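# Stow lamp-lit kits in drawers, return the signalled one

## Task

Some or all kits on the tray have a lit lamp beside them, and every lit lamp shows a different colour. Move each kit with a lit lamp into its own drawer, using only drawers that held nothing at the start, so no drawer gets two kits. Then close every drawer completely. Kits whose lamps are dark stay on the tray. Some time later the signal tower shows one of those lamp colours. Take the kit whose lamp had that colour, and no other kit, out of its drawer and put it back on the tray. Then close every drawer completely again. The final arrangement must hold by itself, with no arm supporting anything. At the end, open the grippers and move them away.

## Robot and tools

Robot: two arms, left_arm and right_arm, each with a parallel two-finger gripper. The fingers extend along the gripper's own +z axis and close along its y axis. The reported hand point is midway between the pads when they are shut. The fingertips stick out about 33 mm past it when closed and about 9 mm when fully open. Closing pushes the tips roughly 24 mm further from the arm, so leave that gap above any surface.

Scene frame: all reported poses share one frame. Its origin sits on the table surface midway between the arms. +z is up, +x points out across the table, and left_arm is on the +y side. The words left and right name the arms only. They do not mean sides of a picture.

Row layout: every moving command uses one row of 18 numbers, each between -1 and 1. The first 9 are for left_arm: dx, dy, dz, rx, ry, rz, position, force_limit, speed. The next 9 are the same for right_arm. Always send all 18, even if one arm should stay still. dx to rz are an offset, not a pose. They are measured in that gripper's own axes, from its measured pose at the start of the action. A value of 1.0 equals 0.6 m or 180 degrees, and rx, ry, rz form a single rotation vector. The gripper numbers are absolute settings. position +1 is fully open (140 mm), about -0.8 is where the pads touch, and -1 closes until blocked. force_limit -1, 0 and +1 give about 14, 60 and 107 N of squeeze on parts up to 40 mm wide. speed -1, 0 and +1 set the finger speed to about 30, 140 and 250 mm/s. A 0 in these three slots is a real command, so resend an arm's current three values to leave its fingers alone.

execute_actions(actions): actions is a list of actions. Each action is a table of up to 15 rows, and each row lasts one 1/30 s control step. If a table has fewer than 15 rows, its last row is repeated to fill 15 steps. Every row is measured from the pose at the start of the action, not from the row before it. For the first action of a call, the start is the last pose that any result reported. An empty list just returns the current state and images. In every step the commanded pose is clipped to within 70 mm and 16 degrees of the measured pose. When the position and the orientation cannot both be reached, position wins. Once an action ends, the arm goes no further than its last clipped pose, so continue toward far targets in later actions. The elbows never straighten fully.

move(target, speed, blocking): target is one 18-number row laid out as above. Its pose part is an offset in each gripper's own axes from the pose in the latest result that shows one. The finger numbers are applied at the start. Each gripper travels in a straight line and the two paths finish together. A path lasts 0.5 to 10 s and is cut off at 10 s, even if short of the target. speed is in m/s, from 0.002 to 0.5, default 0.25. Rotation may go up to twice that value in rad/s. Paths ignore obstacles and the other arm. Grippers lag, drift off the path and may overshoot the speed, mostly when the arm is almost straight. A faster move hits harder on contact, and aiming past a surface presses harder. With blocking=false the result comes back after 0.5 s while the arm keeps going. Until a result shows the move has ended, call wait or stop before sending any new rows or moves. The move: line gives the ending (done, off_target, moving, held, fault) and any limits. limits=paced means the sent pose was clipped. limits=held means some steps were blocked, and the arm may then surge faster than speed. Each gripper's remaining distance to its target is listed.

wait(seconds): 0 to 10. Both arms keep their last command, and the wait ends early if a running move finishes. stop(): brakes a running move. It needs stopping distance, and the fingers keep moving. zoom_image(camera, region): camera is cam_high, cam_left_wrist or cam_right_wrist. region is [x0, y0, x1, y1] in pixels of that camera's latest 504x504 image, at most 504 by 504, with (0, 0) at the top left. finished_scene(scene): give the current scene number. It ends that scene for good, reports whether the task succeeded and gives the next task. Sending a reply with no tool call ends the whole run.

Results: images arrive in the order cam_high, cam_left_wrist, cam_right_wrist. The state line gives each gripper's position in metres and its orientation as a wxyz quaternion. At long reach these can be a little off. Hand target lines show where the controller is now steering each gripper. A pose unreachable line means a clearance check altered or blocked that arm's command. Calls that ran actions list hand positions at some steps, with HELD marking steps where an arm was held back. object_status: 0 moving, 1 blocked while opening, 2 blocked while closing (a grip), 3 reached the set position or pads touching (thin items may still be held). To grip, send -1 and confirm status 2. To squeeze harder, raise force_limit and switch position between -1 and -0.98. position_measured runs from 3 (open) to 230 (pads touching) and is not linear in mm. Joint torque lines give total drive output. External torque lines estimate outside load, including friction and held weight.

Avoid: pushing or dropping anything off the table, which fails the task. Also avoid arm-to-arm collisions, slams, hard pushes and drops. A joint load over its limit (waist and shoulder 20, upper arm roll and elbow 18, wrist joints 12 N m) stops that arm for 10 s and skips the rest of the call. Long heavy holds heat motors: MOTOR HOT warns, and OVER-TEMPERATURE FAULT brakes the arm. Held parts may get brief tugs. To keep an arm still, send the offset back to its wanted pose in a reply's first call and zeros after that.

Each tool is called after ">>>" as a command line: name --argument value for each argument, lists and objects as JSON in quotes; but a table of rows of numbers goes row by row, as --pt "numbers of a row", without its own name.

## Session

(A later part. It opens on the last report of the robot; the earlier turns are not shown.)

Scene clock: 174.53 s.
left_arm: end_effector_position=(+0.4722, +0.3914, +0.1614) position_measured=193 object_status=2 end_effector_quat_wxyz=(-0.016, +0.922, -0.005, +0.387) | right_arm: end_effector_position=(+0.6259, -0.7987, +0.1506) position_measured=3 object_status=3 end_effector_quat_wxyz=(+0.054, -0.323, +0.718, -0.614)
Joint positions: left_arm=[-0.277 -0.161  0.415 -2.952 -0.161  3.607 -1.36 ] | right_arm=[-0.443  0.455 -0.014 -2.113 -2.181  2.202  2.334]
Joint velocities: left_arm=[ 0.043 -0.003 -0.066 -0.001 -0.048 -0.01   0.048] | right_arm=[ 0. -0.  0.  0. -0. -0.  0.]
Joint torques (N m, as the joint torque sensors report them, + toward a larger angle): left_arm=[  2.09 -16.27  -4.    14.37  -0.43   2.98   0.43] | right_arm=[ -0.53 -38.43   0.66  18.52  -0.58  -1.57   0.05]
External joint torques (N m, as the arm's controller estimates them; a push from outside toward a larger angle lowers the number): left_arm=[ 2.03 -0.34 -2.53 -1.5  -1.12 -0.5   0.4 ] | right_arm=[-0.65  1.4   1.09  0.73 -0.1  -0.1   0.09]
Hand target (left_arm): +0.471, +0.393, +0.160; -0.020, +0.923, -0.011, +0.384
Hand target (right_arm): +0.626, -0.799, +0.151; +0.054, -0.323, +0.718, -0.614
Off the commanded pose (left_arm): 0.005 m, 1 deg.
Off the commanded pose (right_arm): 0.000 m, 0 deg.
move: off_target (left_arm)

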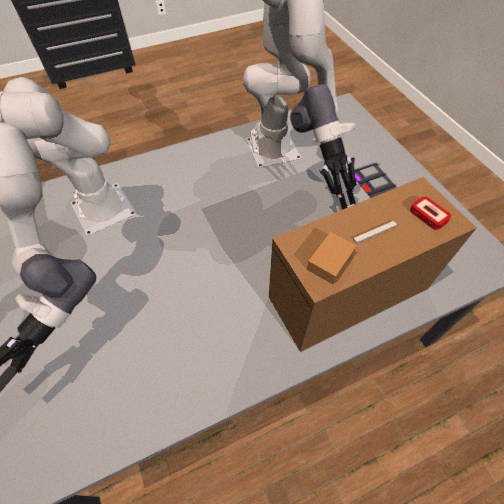

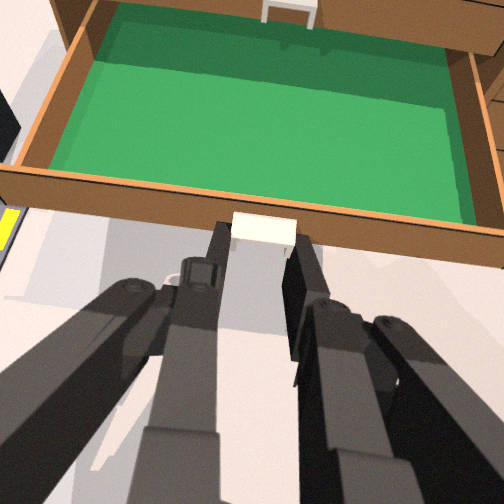

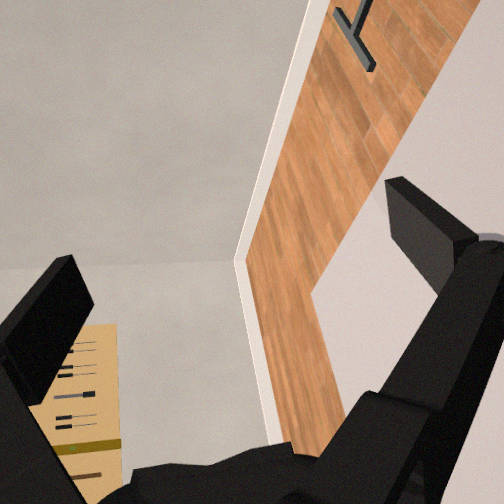

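>>> move --target '[-0.085,0,-0.085,0,-0.152,0,0.2,0,0,0,0,0,0,0,0,1,0,0]'

>>> move --target '[-0.153,-0.44,0.11,0.008,0,0.012,0.2,0,0,0,0,0,0,0,0,1,0,0]'

Scene clock: 178.27 s.
left_arm: end_effector_position=(+0.3979, +0.3940, +0.1611) position_measured=104 object_status=3 end_effector_quat_wxyz=(-0.022, +0.987, -0.004, +0.157) | right_arm: end_effector_position=(+0.6259, -0.7987, +0.1506) position_measured=3 object_status=3 end_effector_quat_wxyz=(+0.054, -0.323, +0.718, -0.614)
Joint positions: left_arm=[ 0.432 -0.439 -0.285 -2.795 -0.191  2.681 -1.385] | right_arm=[-0.443  0.455 -0.014 -2.113 -2.181  2.202  2.334]
Joint velocities: left_arm=[ 0.001 -0.001 -0.003  0.001 -0.    -0.014 -0.019] | right_arm=[ 0.001  0.     0.001 -0.     0.     0.001 -0.   ]
Joint torques (N m, as the joint torque sensors report them, + toward a larger angle): left_arm=[  1.76 -12.79   0.43  23.     0.11   2.68  -0.05] | right_arm=[ -0.6  -38.45   0.47  18.19  -0.58  -1.61   0.04]
External joint torques (N m, as the arm's controller estimates them; a push from outside toward a larger angle lowers the number): left_arm=[ 1.81  1.36 -1.73  1.08 -0.53 -0.5  -0.06] | right_arm=[-0.63  1.47  0.98  0.36 -0.11 -0.14  0.08]
Hand target (left_arm): +0.398, +0.394, +0.161; -0.020, +0.988, +0.002, +0.155
Hand target (right_arm): +0.626, -0.799, +0.151; +0.054, -0.323, +0.718, -0.614
Off the commanded pose (left_arm): 0.004 m, 1 deg.
Off the commanded pose (right_arm): 0.000 m, 0 deg.
move: off_target (left_arm)

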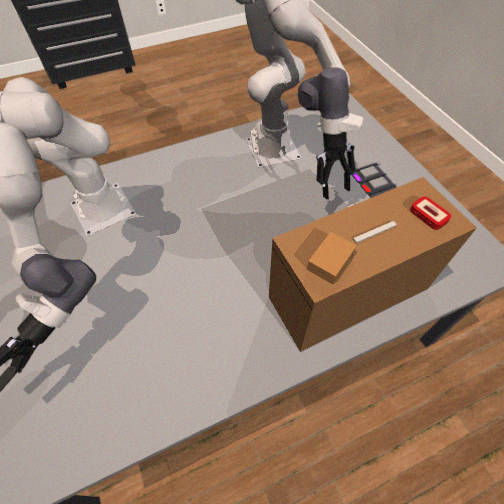

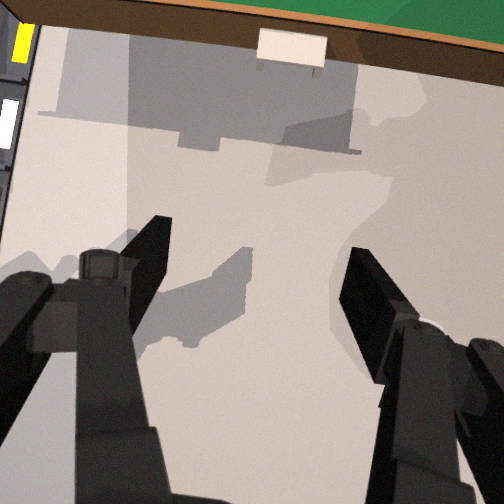

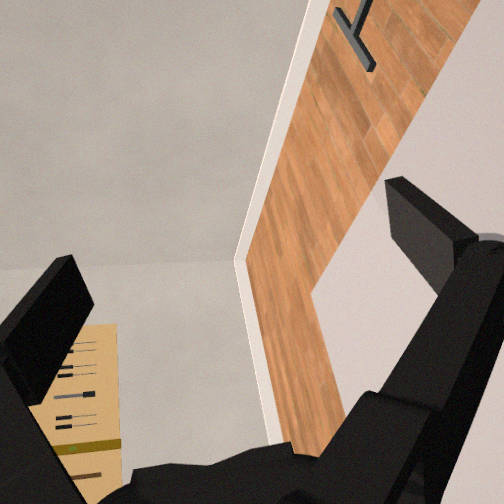

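Scene clock: 180.93 s.
left_arm: end_effector_position=(+0.3306, +0.6627, +0.0779) position_measured=104 object_status=3 end_effector_quat_wxyz=(-0.034, +0.987, -0.015, +0.155) | right_arm: end_effector_position=(+0.6259, -0.7987, +0.1506) position_measured=3 object_status=3 end_effector_quat_wxyz=(+0.054, -0.323, +0.718, -0.614)
Joint positions: left_arm=[ 0.247 -0.1    0.565 -2.709 -0.382  2.891 -0.498] | right_arm=[-0.443  0.455 -0.014 -2.113 -2.181  2.202  2.334]
Joint velocities: left_arm=[-0.017 -0.002  0.017  0.001 -0.012  0.     0.046] | right_arm=[-0.001 -0.     0.001  0.    -0.001 -0.     0.001]
Joint torques (N m, as the joint torque sensors report them, + toward a larger angle): left_arm=[ -2.19 -18.92  -1.44  19.38  -0.4    2.41   0.36] | right_arm=[ -0.52 -38.6    0.59  18.3   -0.59  -1.6    0.1 ]
External joint torques (N m, as the arm's controller estimates them; a push from outside toward a larger angle lowers the number): left_arm=[-2.14 -0.73  0.06  1.1  -1.2  -0.5   0.36] | right_arm=[-0.41  1.37  1.22  0.46 -0.11 -0.1   0.14]
Hand target (left_arm): +0.332, +0.663, +0.079; -0.034, +0.987, -0.022, +0.157
Hand target (right_arm): +0.626, -0.799, +0.151; +0.054, -0.323, +0.718, -0.614
Off the commanded pose (left_arm): 0.004 m, 1 deg.
Off the commanded pose (right_arm): 0.000 m, 0 deg.
move: off_target (left_arm)

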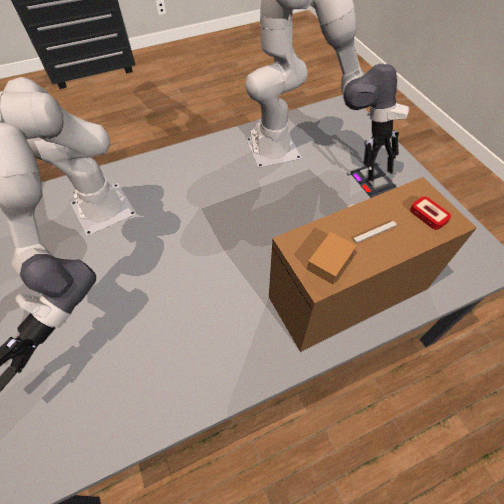

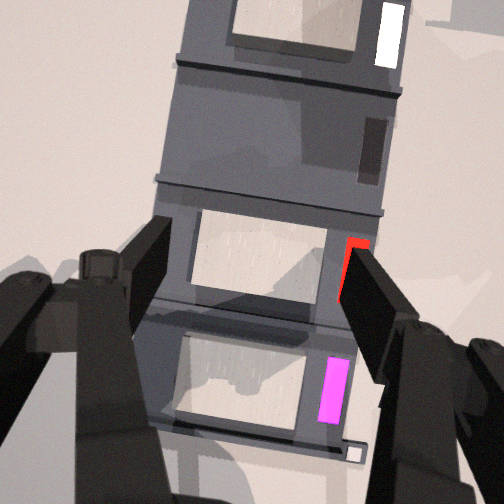

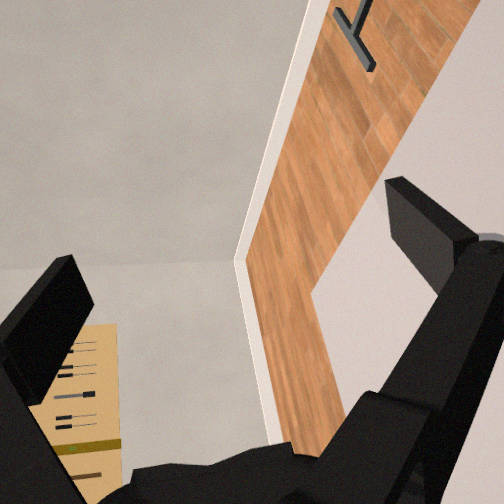

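>>> move --target '[-0.012,0,0.036,-0.022,0,0,0.2,0,0,0,0,0,0,0,0,1,0,0]' --speed 0.1

Scene clock: 184.03 s.
left_arm: end_effector_position=(+0.3313, +0.6628, +0.0551) position_measured=104 object_status=3 end_effector_quat_wxyz=(+0.001, +0.988, -0.016, +0.155) | right_arm: end_effector_position=(+0.6259, -0.7987, +0.1506) position_measured=3 object_status=3 end_effector_quat_wxyz=(+0.054, -0.323, +0.718, -0.614)
Joint positions: left_arm=[ 0.188  0.005  0.621 -2.636 -0.669  2.814 -0.246] | right_arm=[-0.443  0.455 -0.014 -2.113 -2.181  2.202  2.334]
Joint velocities: left_arm=[-0.    -0.     0.    -0.    -0.014 -0.004  0.046] | right_arm=[ 0.     0.001  0.     0.001  0.001  0.    -0.   ]
Joint torques (N m, as the joint torque sensors report them, + toward a larger angle): left_arm=[  0.57 -17.27  -0.19  18.63  -0.41   2.07   0.19] | right_arm=[ -0.56 -38.59   0.46  18.48  -0.6   -1.58   0.05]
External joint torques (N m, as the arm's controller estimates them; a push from outside toward a larger angle lowers the number): left_arm=[ 0.57  2.4  -0.28  1.19 -1.2  -0.5   0.18] | right_arm=[-0.51  1.3   1.04  0.65 -0.12 -0.09  0.09]
Hand target (left_arm): +0.331, +0.664, +0.055; +0.001, +0.988, -0.021, +0.155
Hand target (right_arm): +0.626, -0.799, +0.151; +0.054, -0.323, +0.718, -0.614
Off the commanded pose (left_arm): 0.002 m, 1 deg.
Off the commanded pose (right_arm): 0.000 m, 0 deg.
move: done

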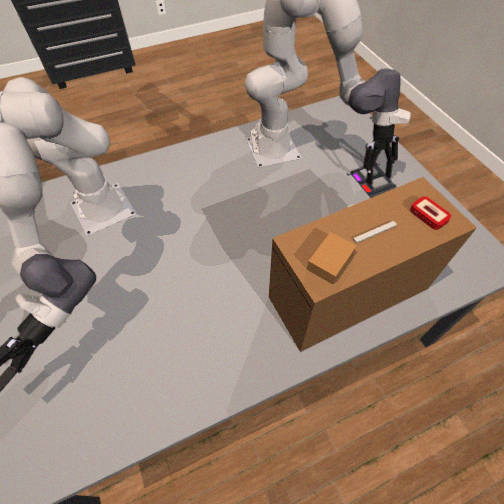

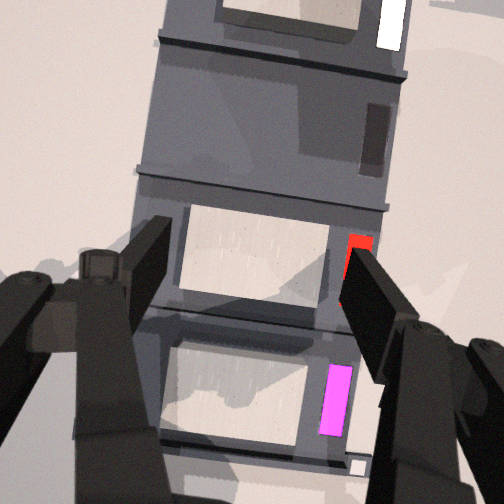

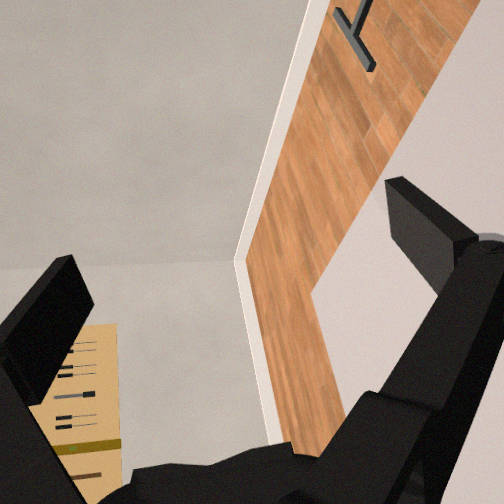

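>>> move --target '[-0.006,-0.004,0.019,0,0,0,0.2,0,0,0,0,0,0,0,0,1,0,0]' --speed 0.05

>>> move --target '[0,0,0,0,0,0,-1,0,0,0,0,0,0,0,0,1,0,0]'

>>> move --target '[0.093,0.1,-0.286,0,0,0,-1,0,0,0,0,0,0,0,0,1,0,0]' --speed 0.15

Scene clock: 187.33 s.
left_arm: end_effector_position=(+0.3307, +0.6634, +0.0424) position_measured=104 object_status=3 end_effector_quat_wxyz=(+0.005, +0.988, -0.009, +0.153) | right_arm: end_effector_position=(+0.6259, -0.7987, +0.1506) position_measured=3 object_status=3 end_effector_quat_wxyz=(+0.054, -0.323, +0.718, -0.614)
Joint positions: left_arm=[ 0.188  0.055  0.61  -2.618 -0.775  2.814 -0.174] | right_arm=[-0.443  0.455 -0.014 -2.113 -2.181  2.202  2.334]
Joint velocities: left_arm=[-0.001  0.003 -0.001  0.004 -0.04  -0.001  0.063] | right_arm=[ 0.001  0.    -0.001  0.     0.     0.001 -0.001]
Joint torques (N m, as the joint torque sensors report them, + toward a larger angle): left_arm=[  1.03 -19.78  -1.32  18.98  -0.17   2.87   0.31] | right_arm=[ -0.36 -38.6    0.44  18.58  -0.58  -1.54   0.07]
External joint torques (N m, as the arm's controller estimates them; a push from outside toward a larger angle lowers the number): left_arm=[ 1.01  1.03 -2.21  2.09 -0.95  0.36  0.3 ] | right_arm=[-0.33  1.41  1.    0.73 -0.11 -0.06  0.11]
Hand target (left_arm): +0.332, +0.665, +0.043; +0.002, +0.988, -0.016, +0.155
Hand target (right_arm): +0.626, -0.799, +0.151; +0.054, -0.323, +0.718, -0.614
Off the commanded pose (left_arm): 0.002 m, 1 deg.
Off the commanded pose (right_arm): 0.000 m, 0 deg.
move: done

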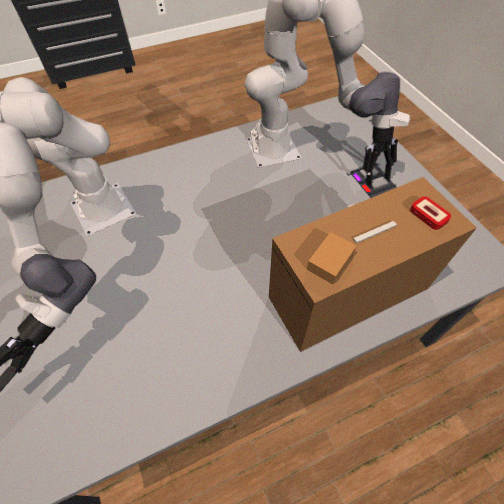

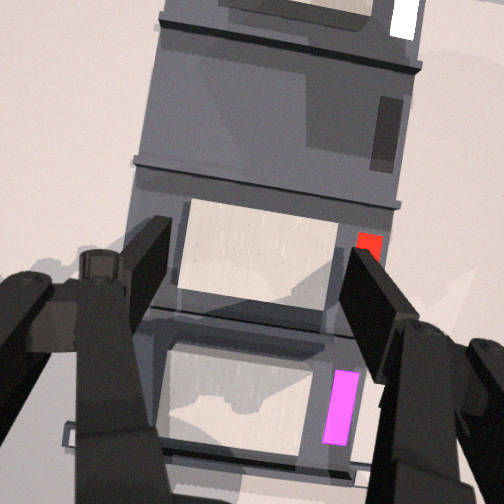

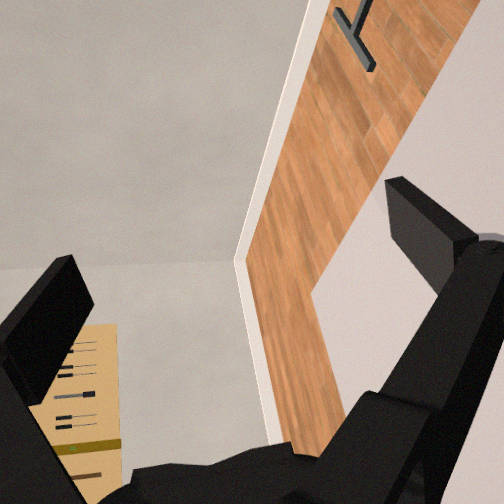

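Scene clock: 187.83 s.
left_arm: end_effector_position=(+0.3312, +0.6637, +0.0430) position_measured=134 object_status=2 end_effector_quat_wxyz=(+0.004, +0.988, -0.009, +0.154) | right_arm: end_effector_position=(+0.6259, -0.7987, +0.1506) position_measured=3 object_status=3 end_effector_quat_wxyz=(+0.054, -0.323, +0.718, -0.614)
Joint positions: left_arm=[ 0.188  0.054  0.61  -2.618 -0.775  2.814 -0.174] | right_arm=[-0.443  0.455 -0.014 -2.113 -2.181  2.202  2.334]
Joint velocities: left_arm=[-0.    -0.001 -0.002  0.     0.001 -0.001 -0.001] | right_arm=[ 0.001 -0.     0.    -0.    -0.001 -0.     0.   ]
Joint torques (N m, as the joint torque sensors report them, + toward a larger angle): left_arm=[  0.06 -18.6    0.17  16.48   0.79   2.44   0.06] | right_arm=[ -0.4  -38.62   0.51  18.4   -0.59  -1.59   0.04]
External joint torques (N m, as the arm's controller estimates them; a push from outside toward a larger angle lowers the number): left_arm=[ 0.12  2.2  -0.64 -0.51  0.02 -0.07  0.05] | right_arm=[-0.38  1.27  1.06  0.6  -0.11 -0.11  0.08]
Hand target (left_arm): +0.331, +0.663, +0.042; +0.005, +0.988, -0.009, +0.153
Hand target (right_arm): +0.626, -0.799, +0.151; +0.054, -0.323, +0.718, -0.614
Off the commanded pose (left_arm): 0.001 m, 0 deg.
Off the commanded pose (right_arm): 0.000 m, 0 deg.
move: done

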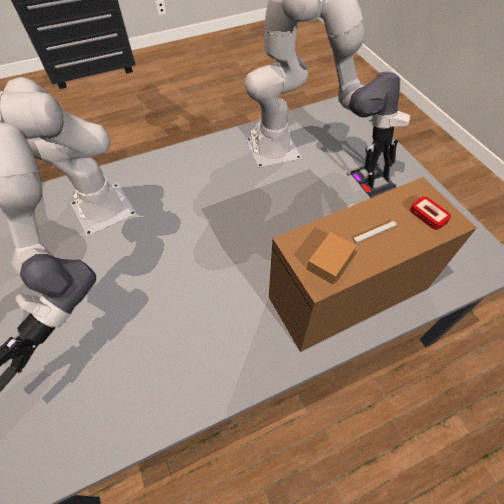

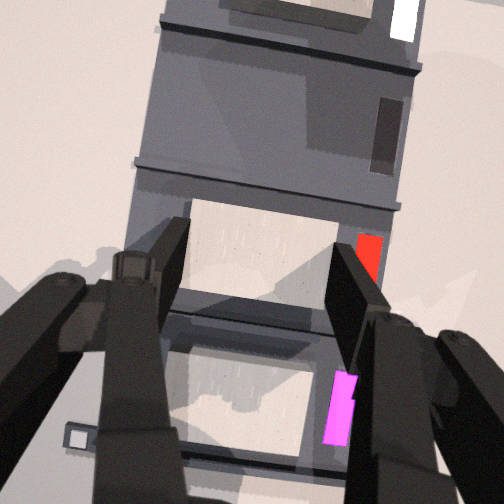

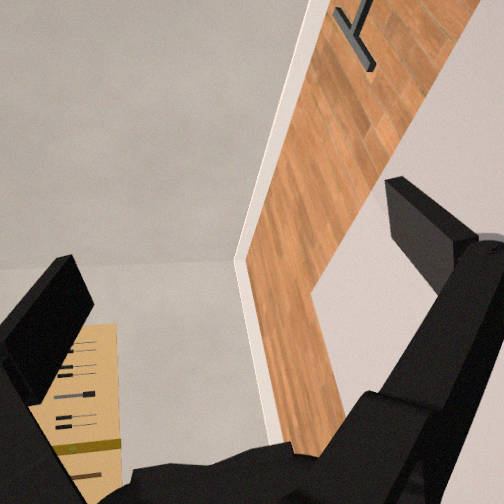

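Scene clock: 189.87 s.
left_arm: end_effector_position=(+0.3256, +0.6073, +0.2229) position_measured=134 object_status=2 end_effector_quat_wxyz=(-0.004, +0.989, -0.012, +0.148) | right_arm: end_effector_position=(+0.6259, -0.7987, +0.1506) position_measured=3 object_status=3 end_effector_quat_wxyz=(+0.054, -0.323, +0.718, -0.614)
Joint positions: left_arm=[ 0.598 -0.506  0.184 -2.65  -0.121  2.389 -0.833] | right_arm=[-0.443  0.455 -0.014 -2.113 -2.181  2.202  2.334]
Joint velocities: left_arm=[ 0.001 -0.    -0.001  0.    -0.001 -0.009 -0.026] | right_arm=[-0.     0.     0.001 -0.002  0.     0.001 -0.001]
Joint torques (N m, as the joint torque sensors report them, + toward a larger angle): left_arm=[  2.39 -13.52  -4.73  24.01  -0.46   2.62  -0.15] | right_arm=[ -0.46 -38.43   0.7   18.66  -0.58  -1.57   0.07]
External joint torques (N m, as the arm's controller estimates them; a push from outside toward a larger angle lowers the number): left_arm=[ 2.39  0.07 -2.11  0.16 -1.19 -0.35 -0.16] | right_arm=[-0.53  1.38  1.17  0.93 -0.1  -0.11  0.11]
Hand target (left_arm): +0.326, +0.608, +0.225; -0.002, +0.989, -0.004, +0.149
Hand target (right_arm): +0.626, -0.799, +0.151; +0.054, -0.323, +0.718, -0.614
Off the commanded pose (left_arm): 0.006 m, 1 deg.
Off the commanded pose (right_arm): 0.000 m, 0 deg.
move: off_target (left_arm)

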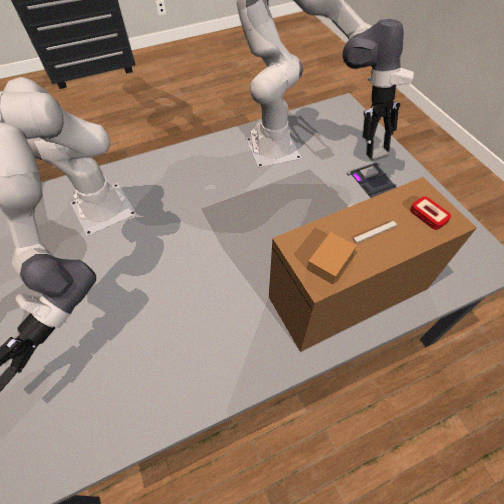

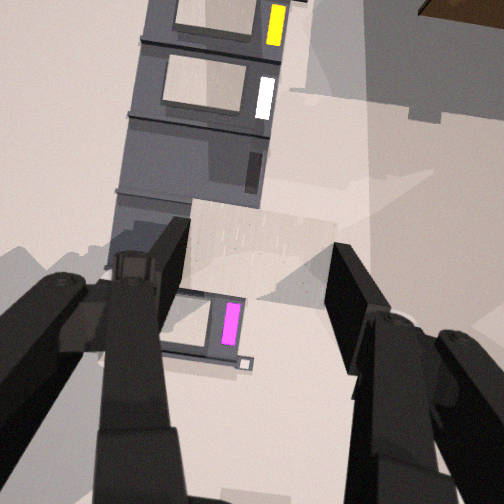

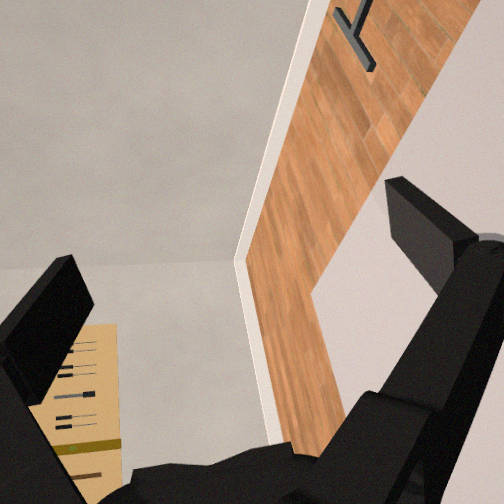

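>>> move --target '[0.349,0.347,0.095,0,0,0,-1,0,0,0,0,0,0,0,0,1,0,0]'

>>> move --target '[-0.021,0,0.069,0,0,0,-1,0,0,0,0,0,0,0,0,1,0,0]' --speed 0.06

Scene clock: 194.30 s.
left_arm: end_effector_position=(+0.5393, +0.3905, +0.2309) position_measured=134 object_status=2 end_effector_quat_wxyz=(-0.001, +0.988, -0.018, +0.152) | right_arm: end_effector_position=(+0.6259, -0.7987, +0.1506) position_measured=3 object_status=3 end_effector_quat_wxyz=(+0.054, -0.323, +0.718, -0.614)
Joint positions: left_arm=[ 0.517 -0.103 -0.334 -2.263 -0.08   2.469 -1.435] | right_arm=[-0.443  0.455 -0.014 -2.113 -2.181  2.202  2.334]
Joint velocities: left_arm=[-0.002 -0.001 -0.     0.002  0.004 -0.001 -0.033] | right_arm=[ 0.001 -0.002 -0.     0.    -0.     0.     0.   ]
Joint torques (N m, as the joint torque sensors report them, + toward a larger angle): left_arm=[  1.35 -25.57  -0.13  26.04   1.63   2.9   -0.01] | right_arm=[ -0.41 -38.46   0.74  18.35  -0.59  -1.58   0.04]
External joint torques (N m, as the arm's controller estimates them; a push from outside toward a larger angle lowers the number): left_arm=[ 1.46  1.46 -0.98  1.97  0.89 -0.27 -0.02] | right_arm=[-0.5   1.68  1.21  0.41 -0.11 -0.1   0.08]
Hand target (left_arm): +0.540, +0.391, +0.232; -0.002, +0.988, -0.012, +0.152
Hand target (right_arm): +0.626, -0.799, +0.151; +0.054, -0.323, +0.718, -0.614
Off the commanded pose (left_arm): 0.005 m, 1 deg.
Off the commanded pose (right_arm): 0.000 m, 0 deg.
move: off_target (left_arm)

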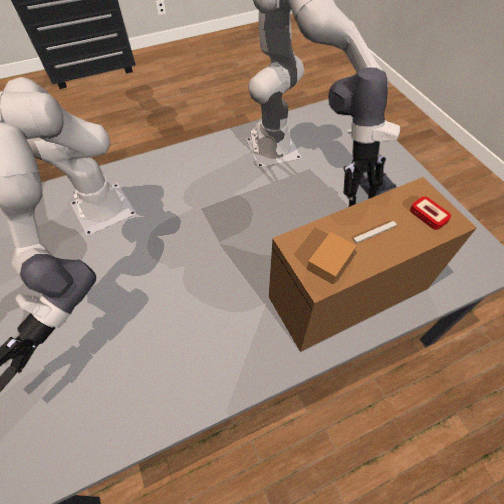

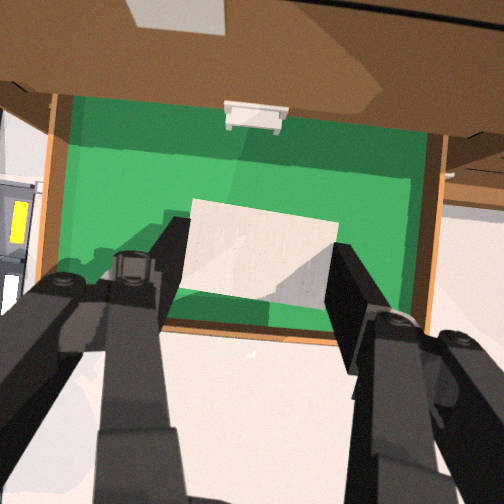

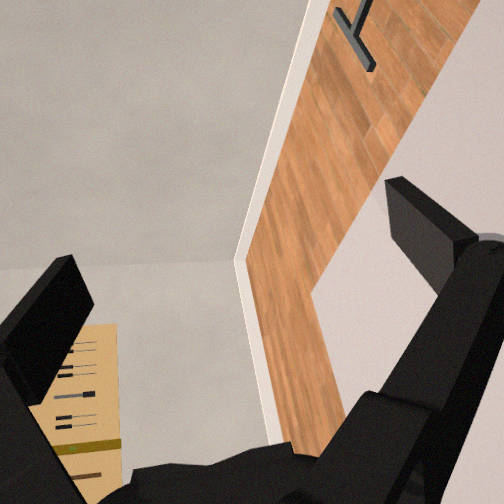

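Scene clock: 195.50 s.
left_arm: end_effector_position=(+0.5393, +0.3907, +0.1875) position_measured=134 object_status=2 end_effector_quat_wxyz=(+0.001, +0.989, -0.018, +0.150) | right_arm: end_effector_position=(+0.6259, -0.7987, +0.1506) position_measured=3 object_status=3 end_effector_quat_wxyz=(+0.054, -0.323, +0.718, -0.614)
Joint positions: left_arm=[ 0.517 -0.039 -0.337 -2.313 -0.06   2.576 -1.445] | right_arm=[-0.443  0.455 -0.014 -2.113 -2.181  2.202  2.334]
Joint velocities: left_arm=[-0.     0.     0.     0.001  0.002  0.01  -0.006] | right_arm=[ 0.001 -0.     0.     0.002 -0.     0.001 -0.001]
Joint torques (N m, as the joint torque sensors report them, + toward a larger angle): left_arm=[ -0.19 -26.76  -1.26  22.18   1.68   3.65  -0.03] | right_arm=[ -0.42 -38.47   0.55  18.24  -0.59  -1.59   0.04]
External joint torques (N m, as the arm's controller estimates them; a push from outside toward a larger angle lowers the number): left_arm=[-0.17  1.34 -1.6  -0.84  0.99  0.52 -0.04] | right_arm=[-0.48  1.57  1.03  0.32 -0.11 -0.1   0.08]
Hand target (left_arm): +0.540, +0.390, +0.188; -0.000, +0.988, -0.018, +0.152
Hand target (right_arm): +0.626, -0.799, +0.151; +0.054, -0.323, +0.718, -0.614
Off the commanded pose (left_arm): 0.000 m, 0 deg.
Off the commanded pose (right_arm): 0.000 m, 0 deg.
move: done

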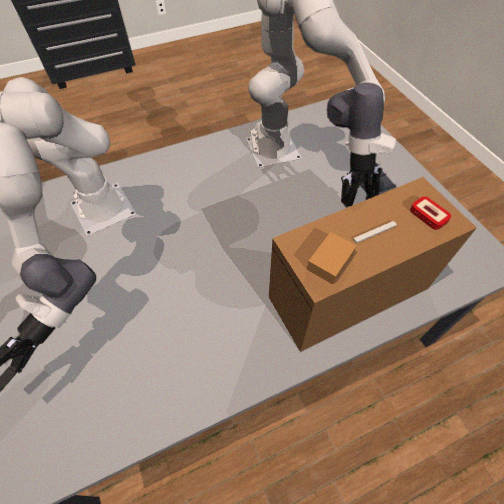

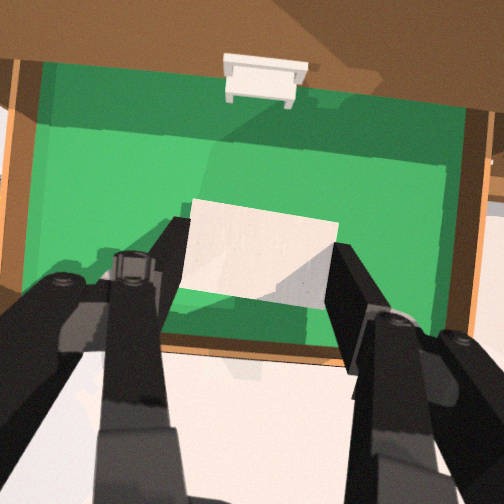

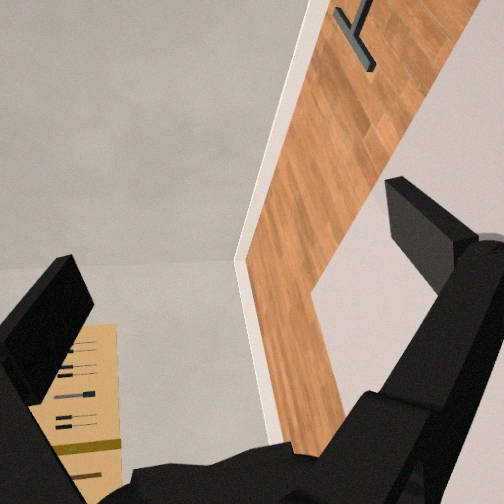

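>>> move --target '[-0.002,0,0.008,0,0,0,-1,0,0,0,0,0,0,0,0,1,0,0]' --speed 0.04

>>> move --target '[0,0,0,0,0,0,0.2,0,0,0,0,0,0,0,0,1,0,0]'

>>> move --target '[0.018,0,-0.058,0,0,0,0.2,0,0,0,0,0,0,0,0,1,0,0]'

>>> move --target '[-0.165,0,-0.052,0,0,-0.004,-0.2,0,0,0,0,0,0,0,0,1,0,0]'

>>> move --target '[0.025,0,0.1,0,0.152,0,-0.2,0,0,0,0,0,0,0,0,1,0,0]'

Scene clock: 199.73 s.
left_arm: end_effector_position=(+0.5391, +0.3905, +0.1830) position_measured=134 object_status=2 end_effector_quat_wxyz=(+0.002, +0.989, -0.017, +0.149) | right_arm: end_effector_position=(+0.6259, -0.7987, +0.1506) position_measured=3 object_status=3 end_effector_quat_wxyz=(+0.054, -0.323, +0.718, -0.614)
Joint positions: left_arm=[ 0.517 -0.031 -0.337 -2.316 -0.06   2.584 -1.446] | right_arm=[-0.443  0.455 -0.014 -2.113 -2.181  2.202  2.334]
Joint velocities: left_arm=[ 0.001  0.    -0.    -0.    -0.002  0.005 -0.002] | right_arm=[ 0.     0.    -0.001  0.     0.001 -0.    -0.001]
Joint torques (N m, as the joint torque sensors report them, + toward a larger angle): left_arm=[ -0.01 -27.35  -0.8   22.17   1.5    3.74   0.11] | right_arm=[ -0.16 -38.65   0.37  18.23  -0.61  -1.57   0.05]
External joint torques (N m, as the arm's controller estimates them; a push from outside toward a larger angle lowers the number): left_arm=[-0.06  0.94 -1.12 -0.75  0.82  0.61  0.1 ] | right_arm=[-0.06  1.35  1.    0.38 -0.13 -0.07  0.09]
Hand target (left_arm): +0.540, +0.391, +0.183; +0.001, +0.989, -0.018, +0.150
Hand target (right_arm): +0.626, -0.799, +0.151; +0.054, -0.323, +0.718, -0.614
Off the commanded pose (left_arm): 0.001 m, 0 deg.
Off the commanded pose (right_arm): 0.000 m, 0 deg.
move: done

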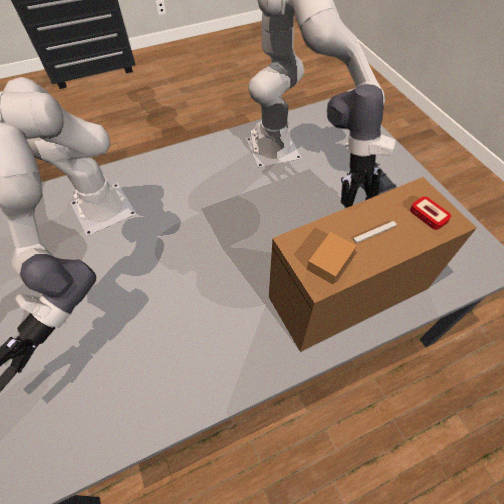

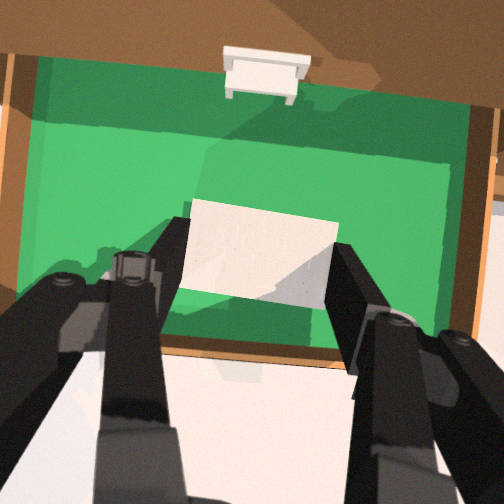

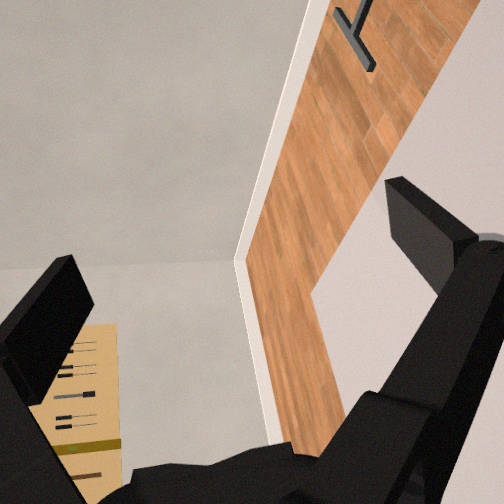

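Scene clock: 200.23 s.
left_arm: end_effector_position=(+0.5391, +0.3905, +0.1830) position_measured=104 object_status=3 end_effector_quat_wxyz=(+0.002, +0.989, -0.017, +0.149) | right_arm: end_effector_position=(+0.6259, -0.7987, +0.1506) position_measured=3 object_status=3 end_effector_quat_wxyz=(+0.054, -0.323, +0.718, -0.614)
Joint positions: left_arm=[ 0.517 -0.031 -0.337 -2.316 -0.06   2.584 -1.446] | right_arm=[-0.443  0.455 -0.014 -2.113 -2.181  2.202  2.334]
Joint velocities: left_arm=[-0.001 -0.    -0.    -0.     0.     0.001  0.001] | right_arm=[ 0.001 -0.     0.    -0.001 -0.001 -0.001 -0.001]
Joint torques (N m, as the joint torque sensors report them, + toward a larger angle): left_arm=[  0.13 -27.57   0.32  22.89   0.66   3.1    0.1 ] | right_arm=[ -0.68 -38.52   0.46  18.3   -0.61  -1.57   0.04]
External joint torques (N m, as the arm's controller estimates them; a push from outside toward a larger angle lowers the number): left_arm=[ 0.26  0.7   0.16  0.   -0.04 -0.02  0.09] | right_arm=[-0.7   1.38  0.98  0.51 -0.14 -0.1   0.08]
Hand target (left_arm): +0.539, +0.390, +0.183; +0.002, +0.989, -0.017, +0.149
Hand target (right_arm): +0.626, -0.799, +0.151; +0.054, -0.323, +0.718, -0.614
Off the commanded pose (left_arm): 0.000 m, 0 deg.
Off the commanded pose (right_arm): 0.000 m, 0 deg.
move: done

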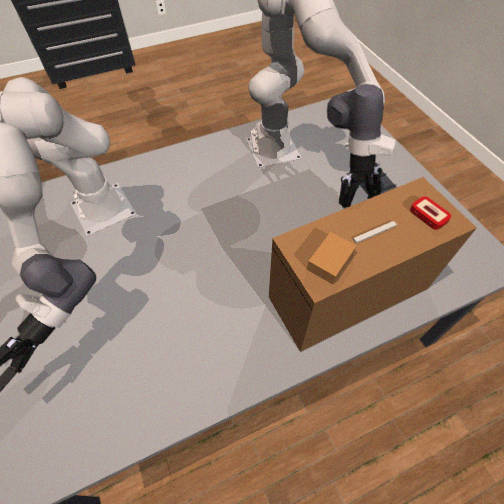

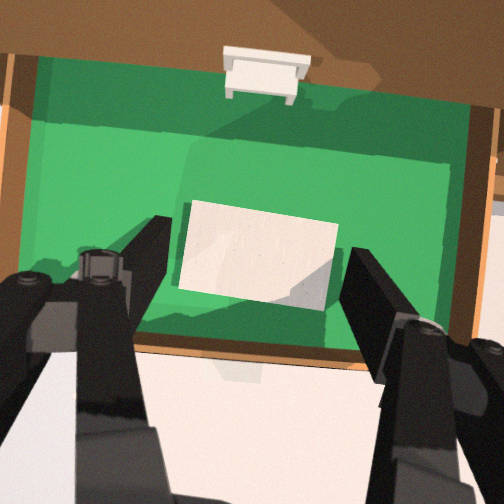

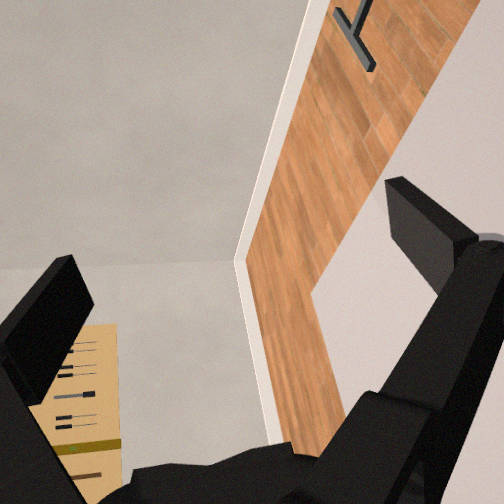

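Scene clock: 201.20 s.
left_arm: end_effector_position=(+0.5390, +0.3905, +0.2188) position_measured=104 object_status=3 end_effector_quat_wxyz=(-0.000, +0.989, -0.017, +0.149) | right_arm: end_effector_position=(+0.6259, -0.7987, +0.1506) position_measured=3 object_status=3 end_effector_quat_wxyz=(+0.054, -0.323, +0.718, -0.614)
Joint positions: left_arm=[ 0.517 -0.085 -0.335 -2.275 -0.076  2.493 -1.439] | right_arm=[-0.443  0.455 -0.014 -2.113 -2.181  2.202  2.334]
Joint velocities: left_arm=[-0.     0.001  0.001  0.001 -0.001 -0.011  0.002] | right_arm=[-0.001 -0.001 -0.001  0.001  0.    -0.001  0.   ]
Joint torques (N m, as the joint torque sensors report them, + toward a larger angle): left_arm=[  1.   -27.46   1.62  25.1   -0.42   2.68   0.29] | right_arm=[ -0.42 -38.55   0.66  18.26  -0.58  -1.57   0.05]
External joint torques (N m, as the arm's controller estimates them; a push from outside toward a larger angle lowers the number): left_arm=[ 0.99 -0.28  0.84  1.42 -1.14 -0.45  0.29] | right_arm=[-0.27  1.33  1.34  0.48 -0.11 -0.08  0.09]
Hand target (left_arm): +0.539, +0.391, +0.220; +0.001, +0.989, -0.017, +0.149
Hand target (right_arm): +0.626, -0.799, +0.151; +0.054, -0.323, +0.718, -0.614
Off the commanded pose (left_arm): 0.001 m, 0 deg.
Off the commanded pose (right_arm): 0.000 m, 0 deg.
move: done

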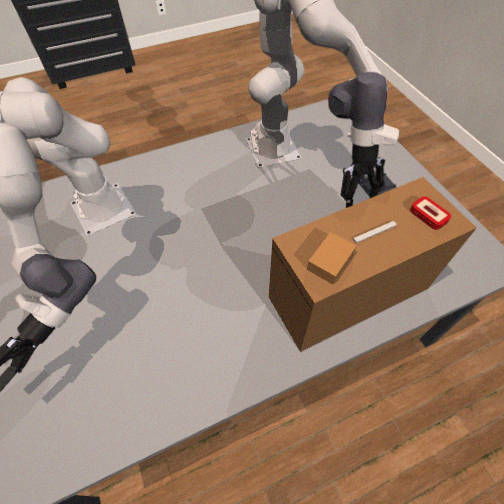

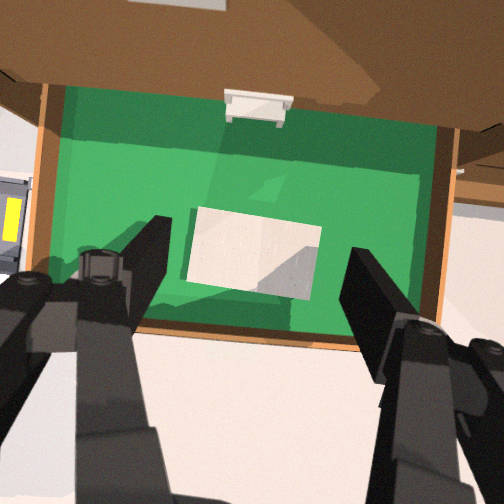

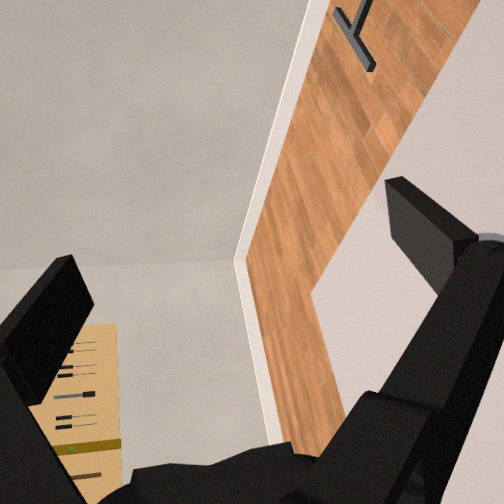

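Scene clock: 202.17 s.
left_arm: end_effector_position=(+0.4366, +0.3951, +0.2198) position_measured=154 object_status=3 end_effector_quat_wxyz=(-0.002, +0.989, -0.006, +0.150) | right_arm: end_effector_position=(+0.6259, -0.7987, +0.1506) position_measured=3 object_status=3 end_effector_quat_wxyz=(+0.054, -0.323, +0.718, -0.614)
Joint positions: left_arm=[ 0.456 -0.406 -0.26  -2.588 -0.198  2.487 -1.353] | right_arm=[-0.443  0.455 -0.014 -2.113 -2.181  2.202  2.334]
Joint velocities: left_arm=[-0.015  0.001  0.017 -0.002  0.001 -0.001  0.027] | right_arm=[ 0.001  0.002 -0.     0.    -0.001  0.    -0.001]
Joint torques (N m, as the joint torque sensors report them, + toward a larger angle): left_arm=[ -1.72 -18.13   2.44  21.76   0.17   2.68   0.26] | right_arm=[ -0.46 -38.57   0.6   18.36  -0.59  -1.57   0.05]
External joint torques (N m, as the arm's controller estimates them; a push from outside toward a larger angle lowers the number): left_arm=[-1.76 -1.43  0.2  -1.76 -0.57 -0.45  0.25] | right_arm=[-0.56  1.3   1.05  0.55 -0.11 -0.1   0.09]
Hand target (left_arm): +0.435, +0.394, +0.219; -0.001, +0.989, -0.011, +0.148
Hand target (right_arm): +0.626, -0.799, +0.151; +0.054, -0.323, +0.718, -0.614
Off the commanded pose (left_arm): 0.002 m, 1 deg.
Off the commanded pose (right_arm): 0.000 m, 0 deg.
move: done

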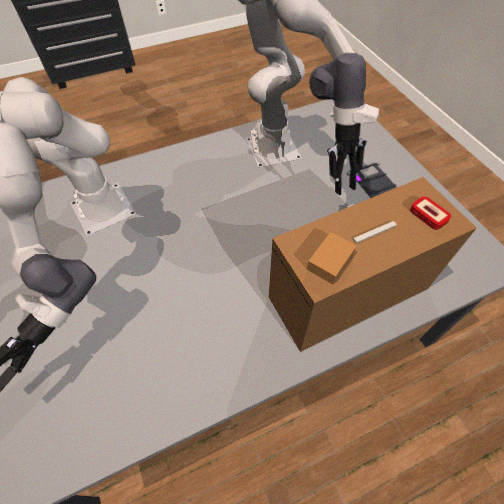

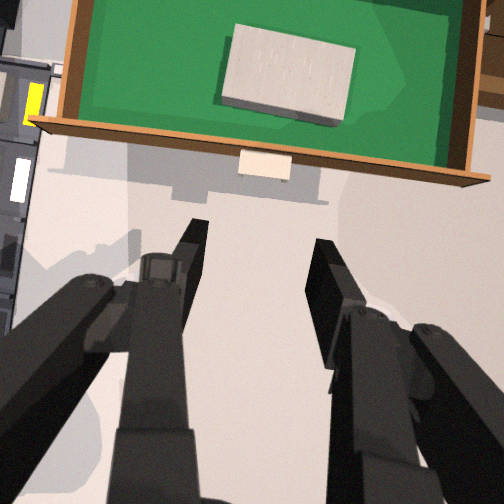

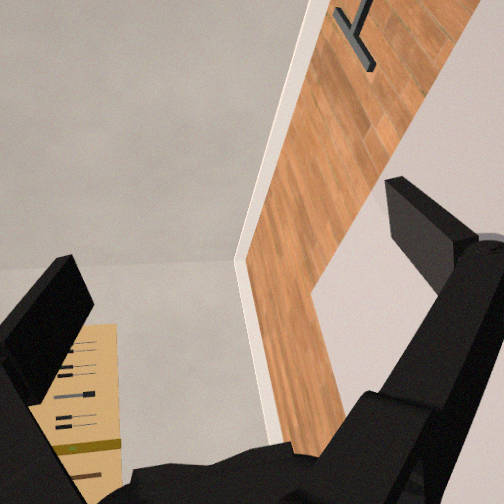

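Scene clock: 204.33 s.
left_arm: end_effector_position=(+0.4723, +0.3927, +0.1670) position_measured=154 object_status=3 end_effector_quat_wxyz=(+0.001, +0.925, -0.010, +0.380) | right_arm: end_effector_position=(+0.6259, -0.7987, +0.1506) position_measured=3 object_status=3 end_effector_quat_wxyz=(+0.054, -0.323, +0.718, -0.614)
Joint positions: left_arm=[-0.402 -0.22   0.579 -2.945 -0.137  3.544 -1.319] | right_arm=[-0.443  0.455 -0.014 -2.113 -2.181  2.202  2.334]
Joint velocities: left_arm=[-0.042 -0.003  0.046 -0.002  0.01   0.02  -0.022] | right_arm=[ 0.002  0.002 -0.001 -0.    -0.002  0.001 -0.001]
Joint torques (N m, as the joint torque sensors report them, + toward a larger angle): left_arm=[ -0.15 -13.01  -2.88  15.02   1.89   3.89  -0.08] | right_arm=[ -0.6  -38.49   0.62  18.22  -0.56  -1.57   0.07]
External joint torques (N m, as the arm's controller estimates them; a push from outside toward a larger angle lowers the number): left_arm=[-0.16  0.23 -0.1  -1.55  1.03  0.43 -0.1 ] | right_arm=[-0.68  1.36  1.08  0.43 -0.08 -0.1   0.11]
Hand target (left_arm): +0.472, +0.391, +0.168; +0.003, +0.924, -0.008, +0.383
Hand target (right_arm): +0.626, -0.799, +0.151; +0.054, -0.323, +0.718, -0.614
Off the commanded pose (left_arm): 0.004 m, 1 deg.
Off the commanded pose (right_arm): 0.000 m, 0 deg.
move: off_target (left_arm)

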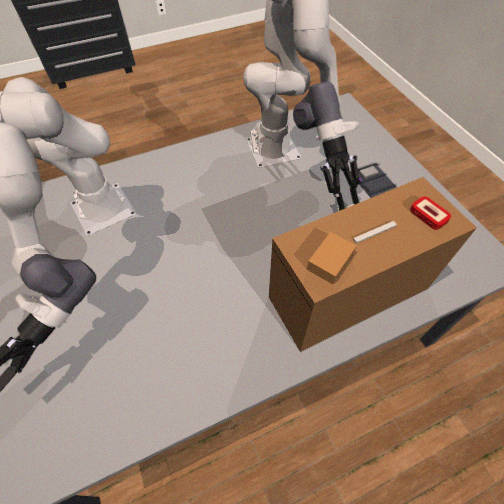

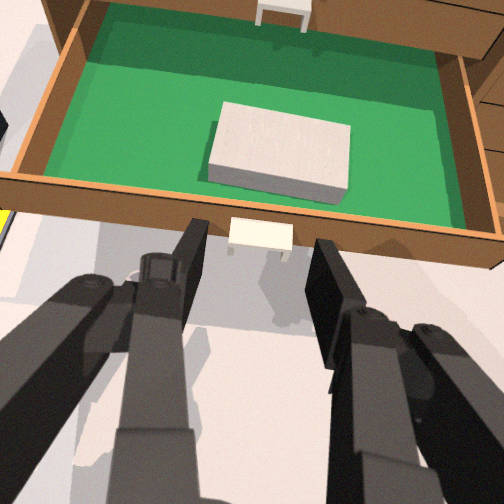

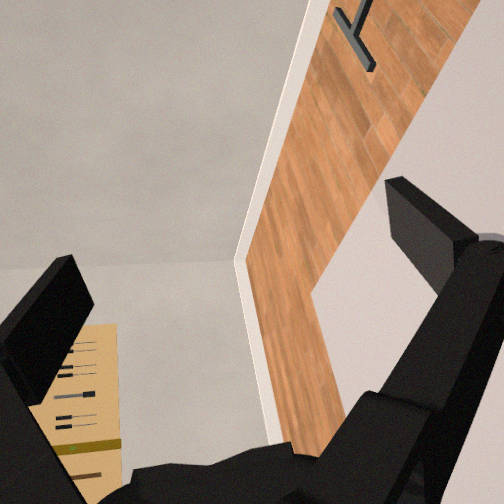

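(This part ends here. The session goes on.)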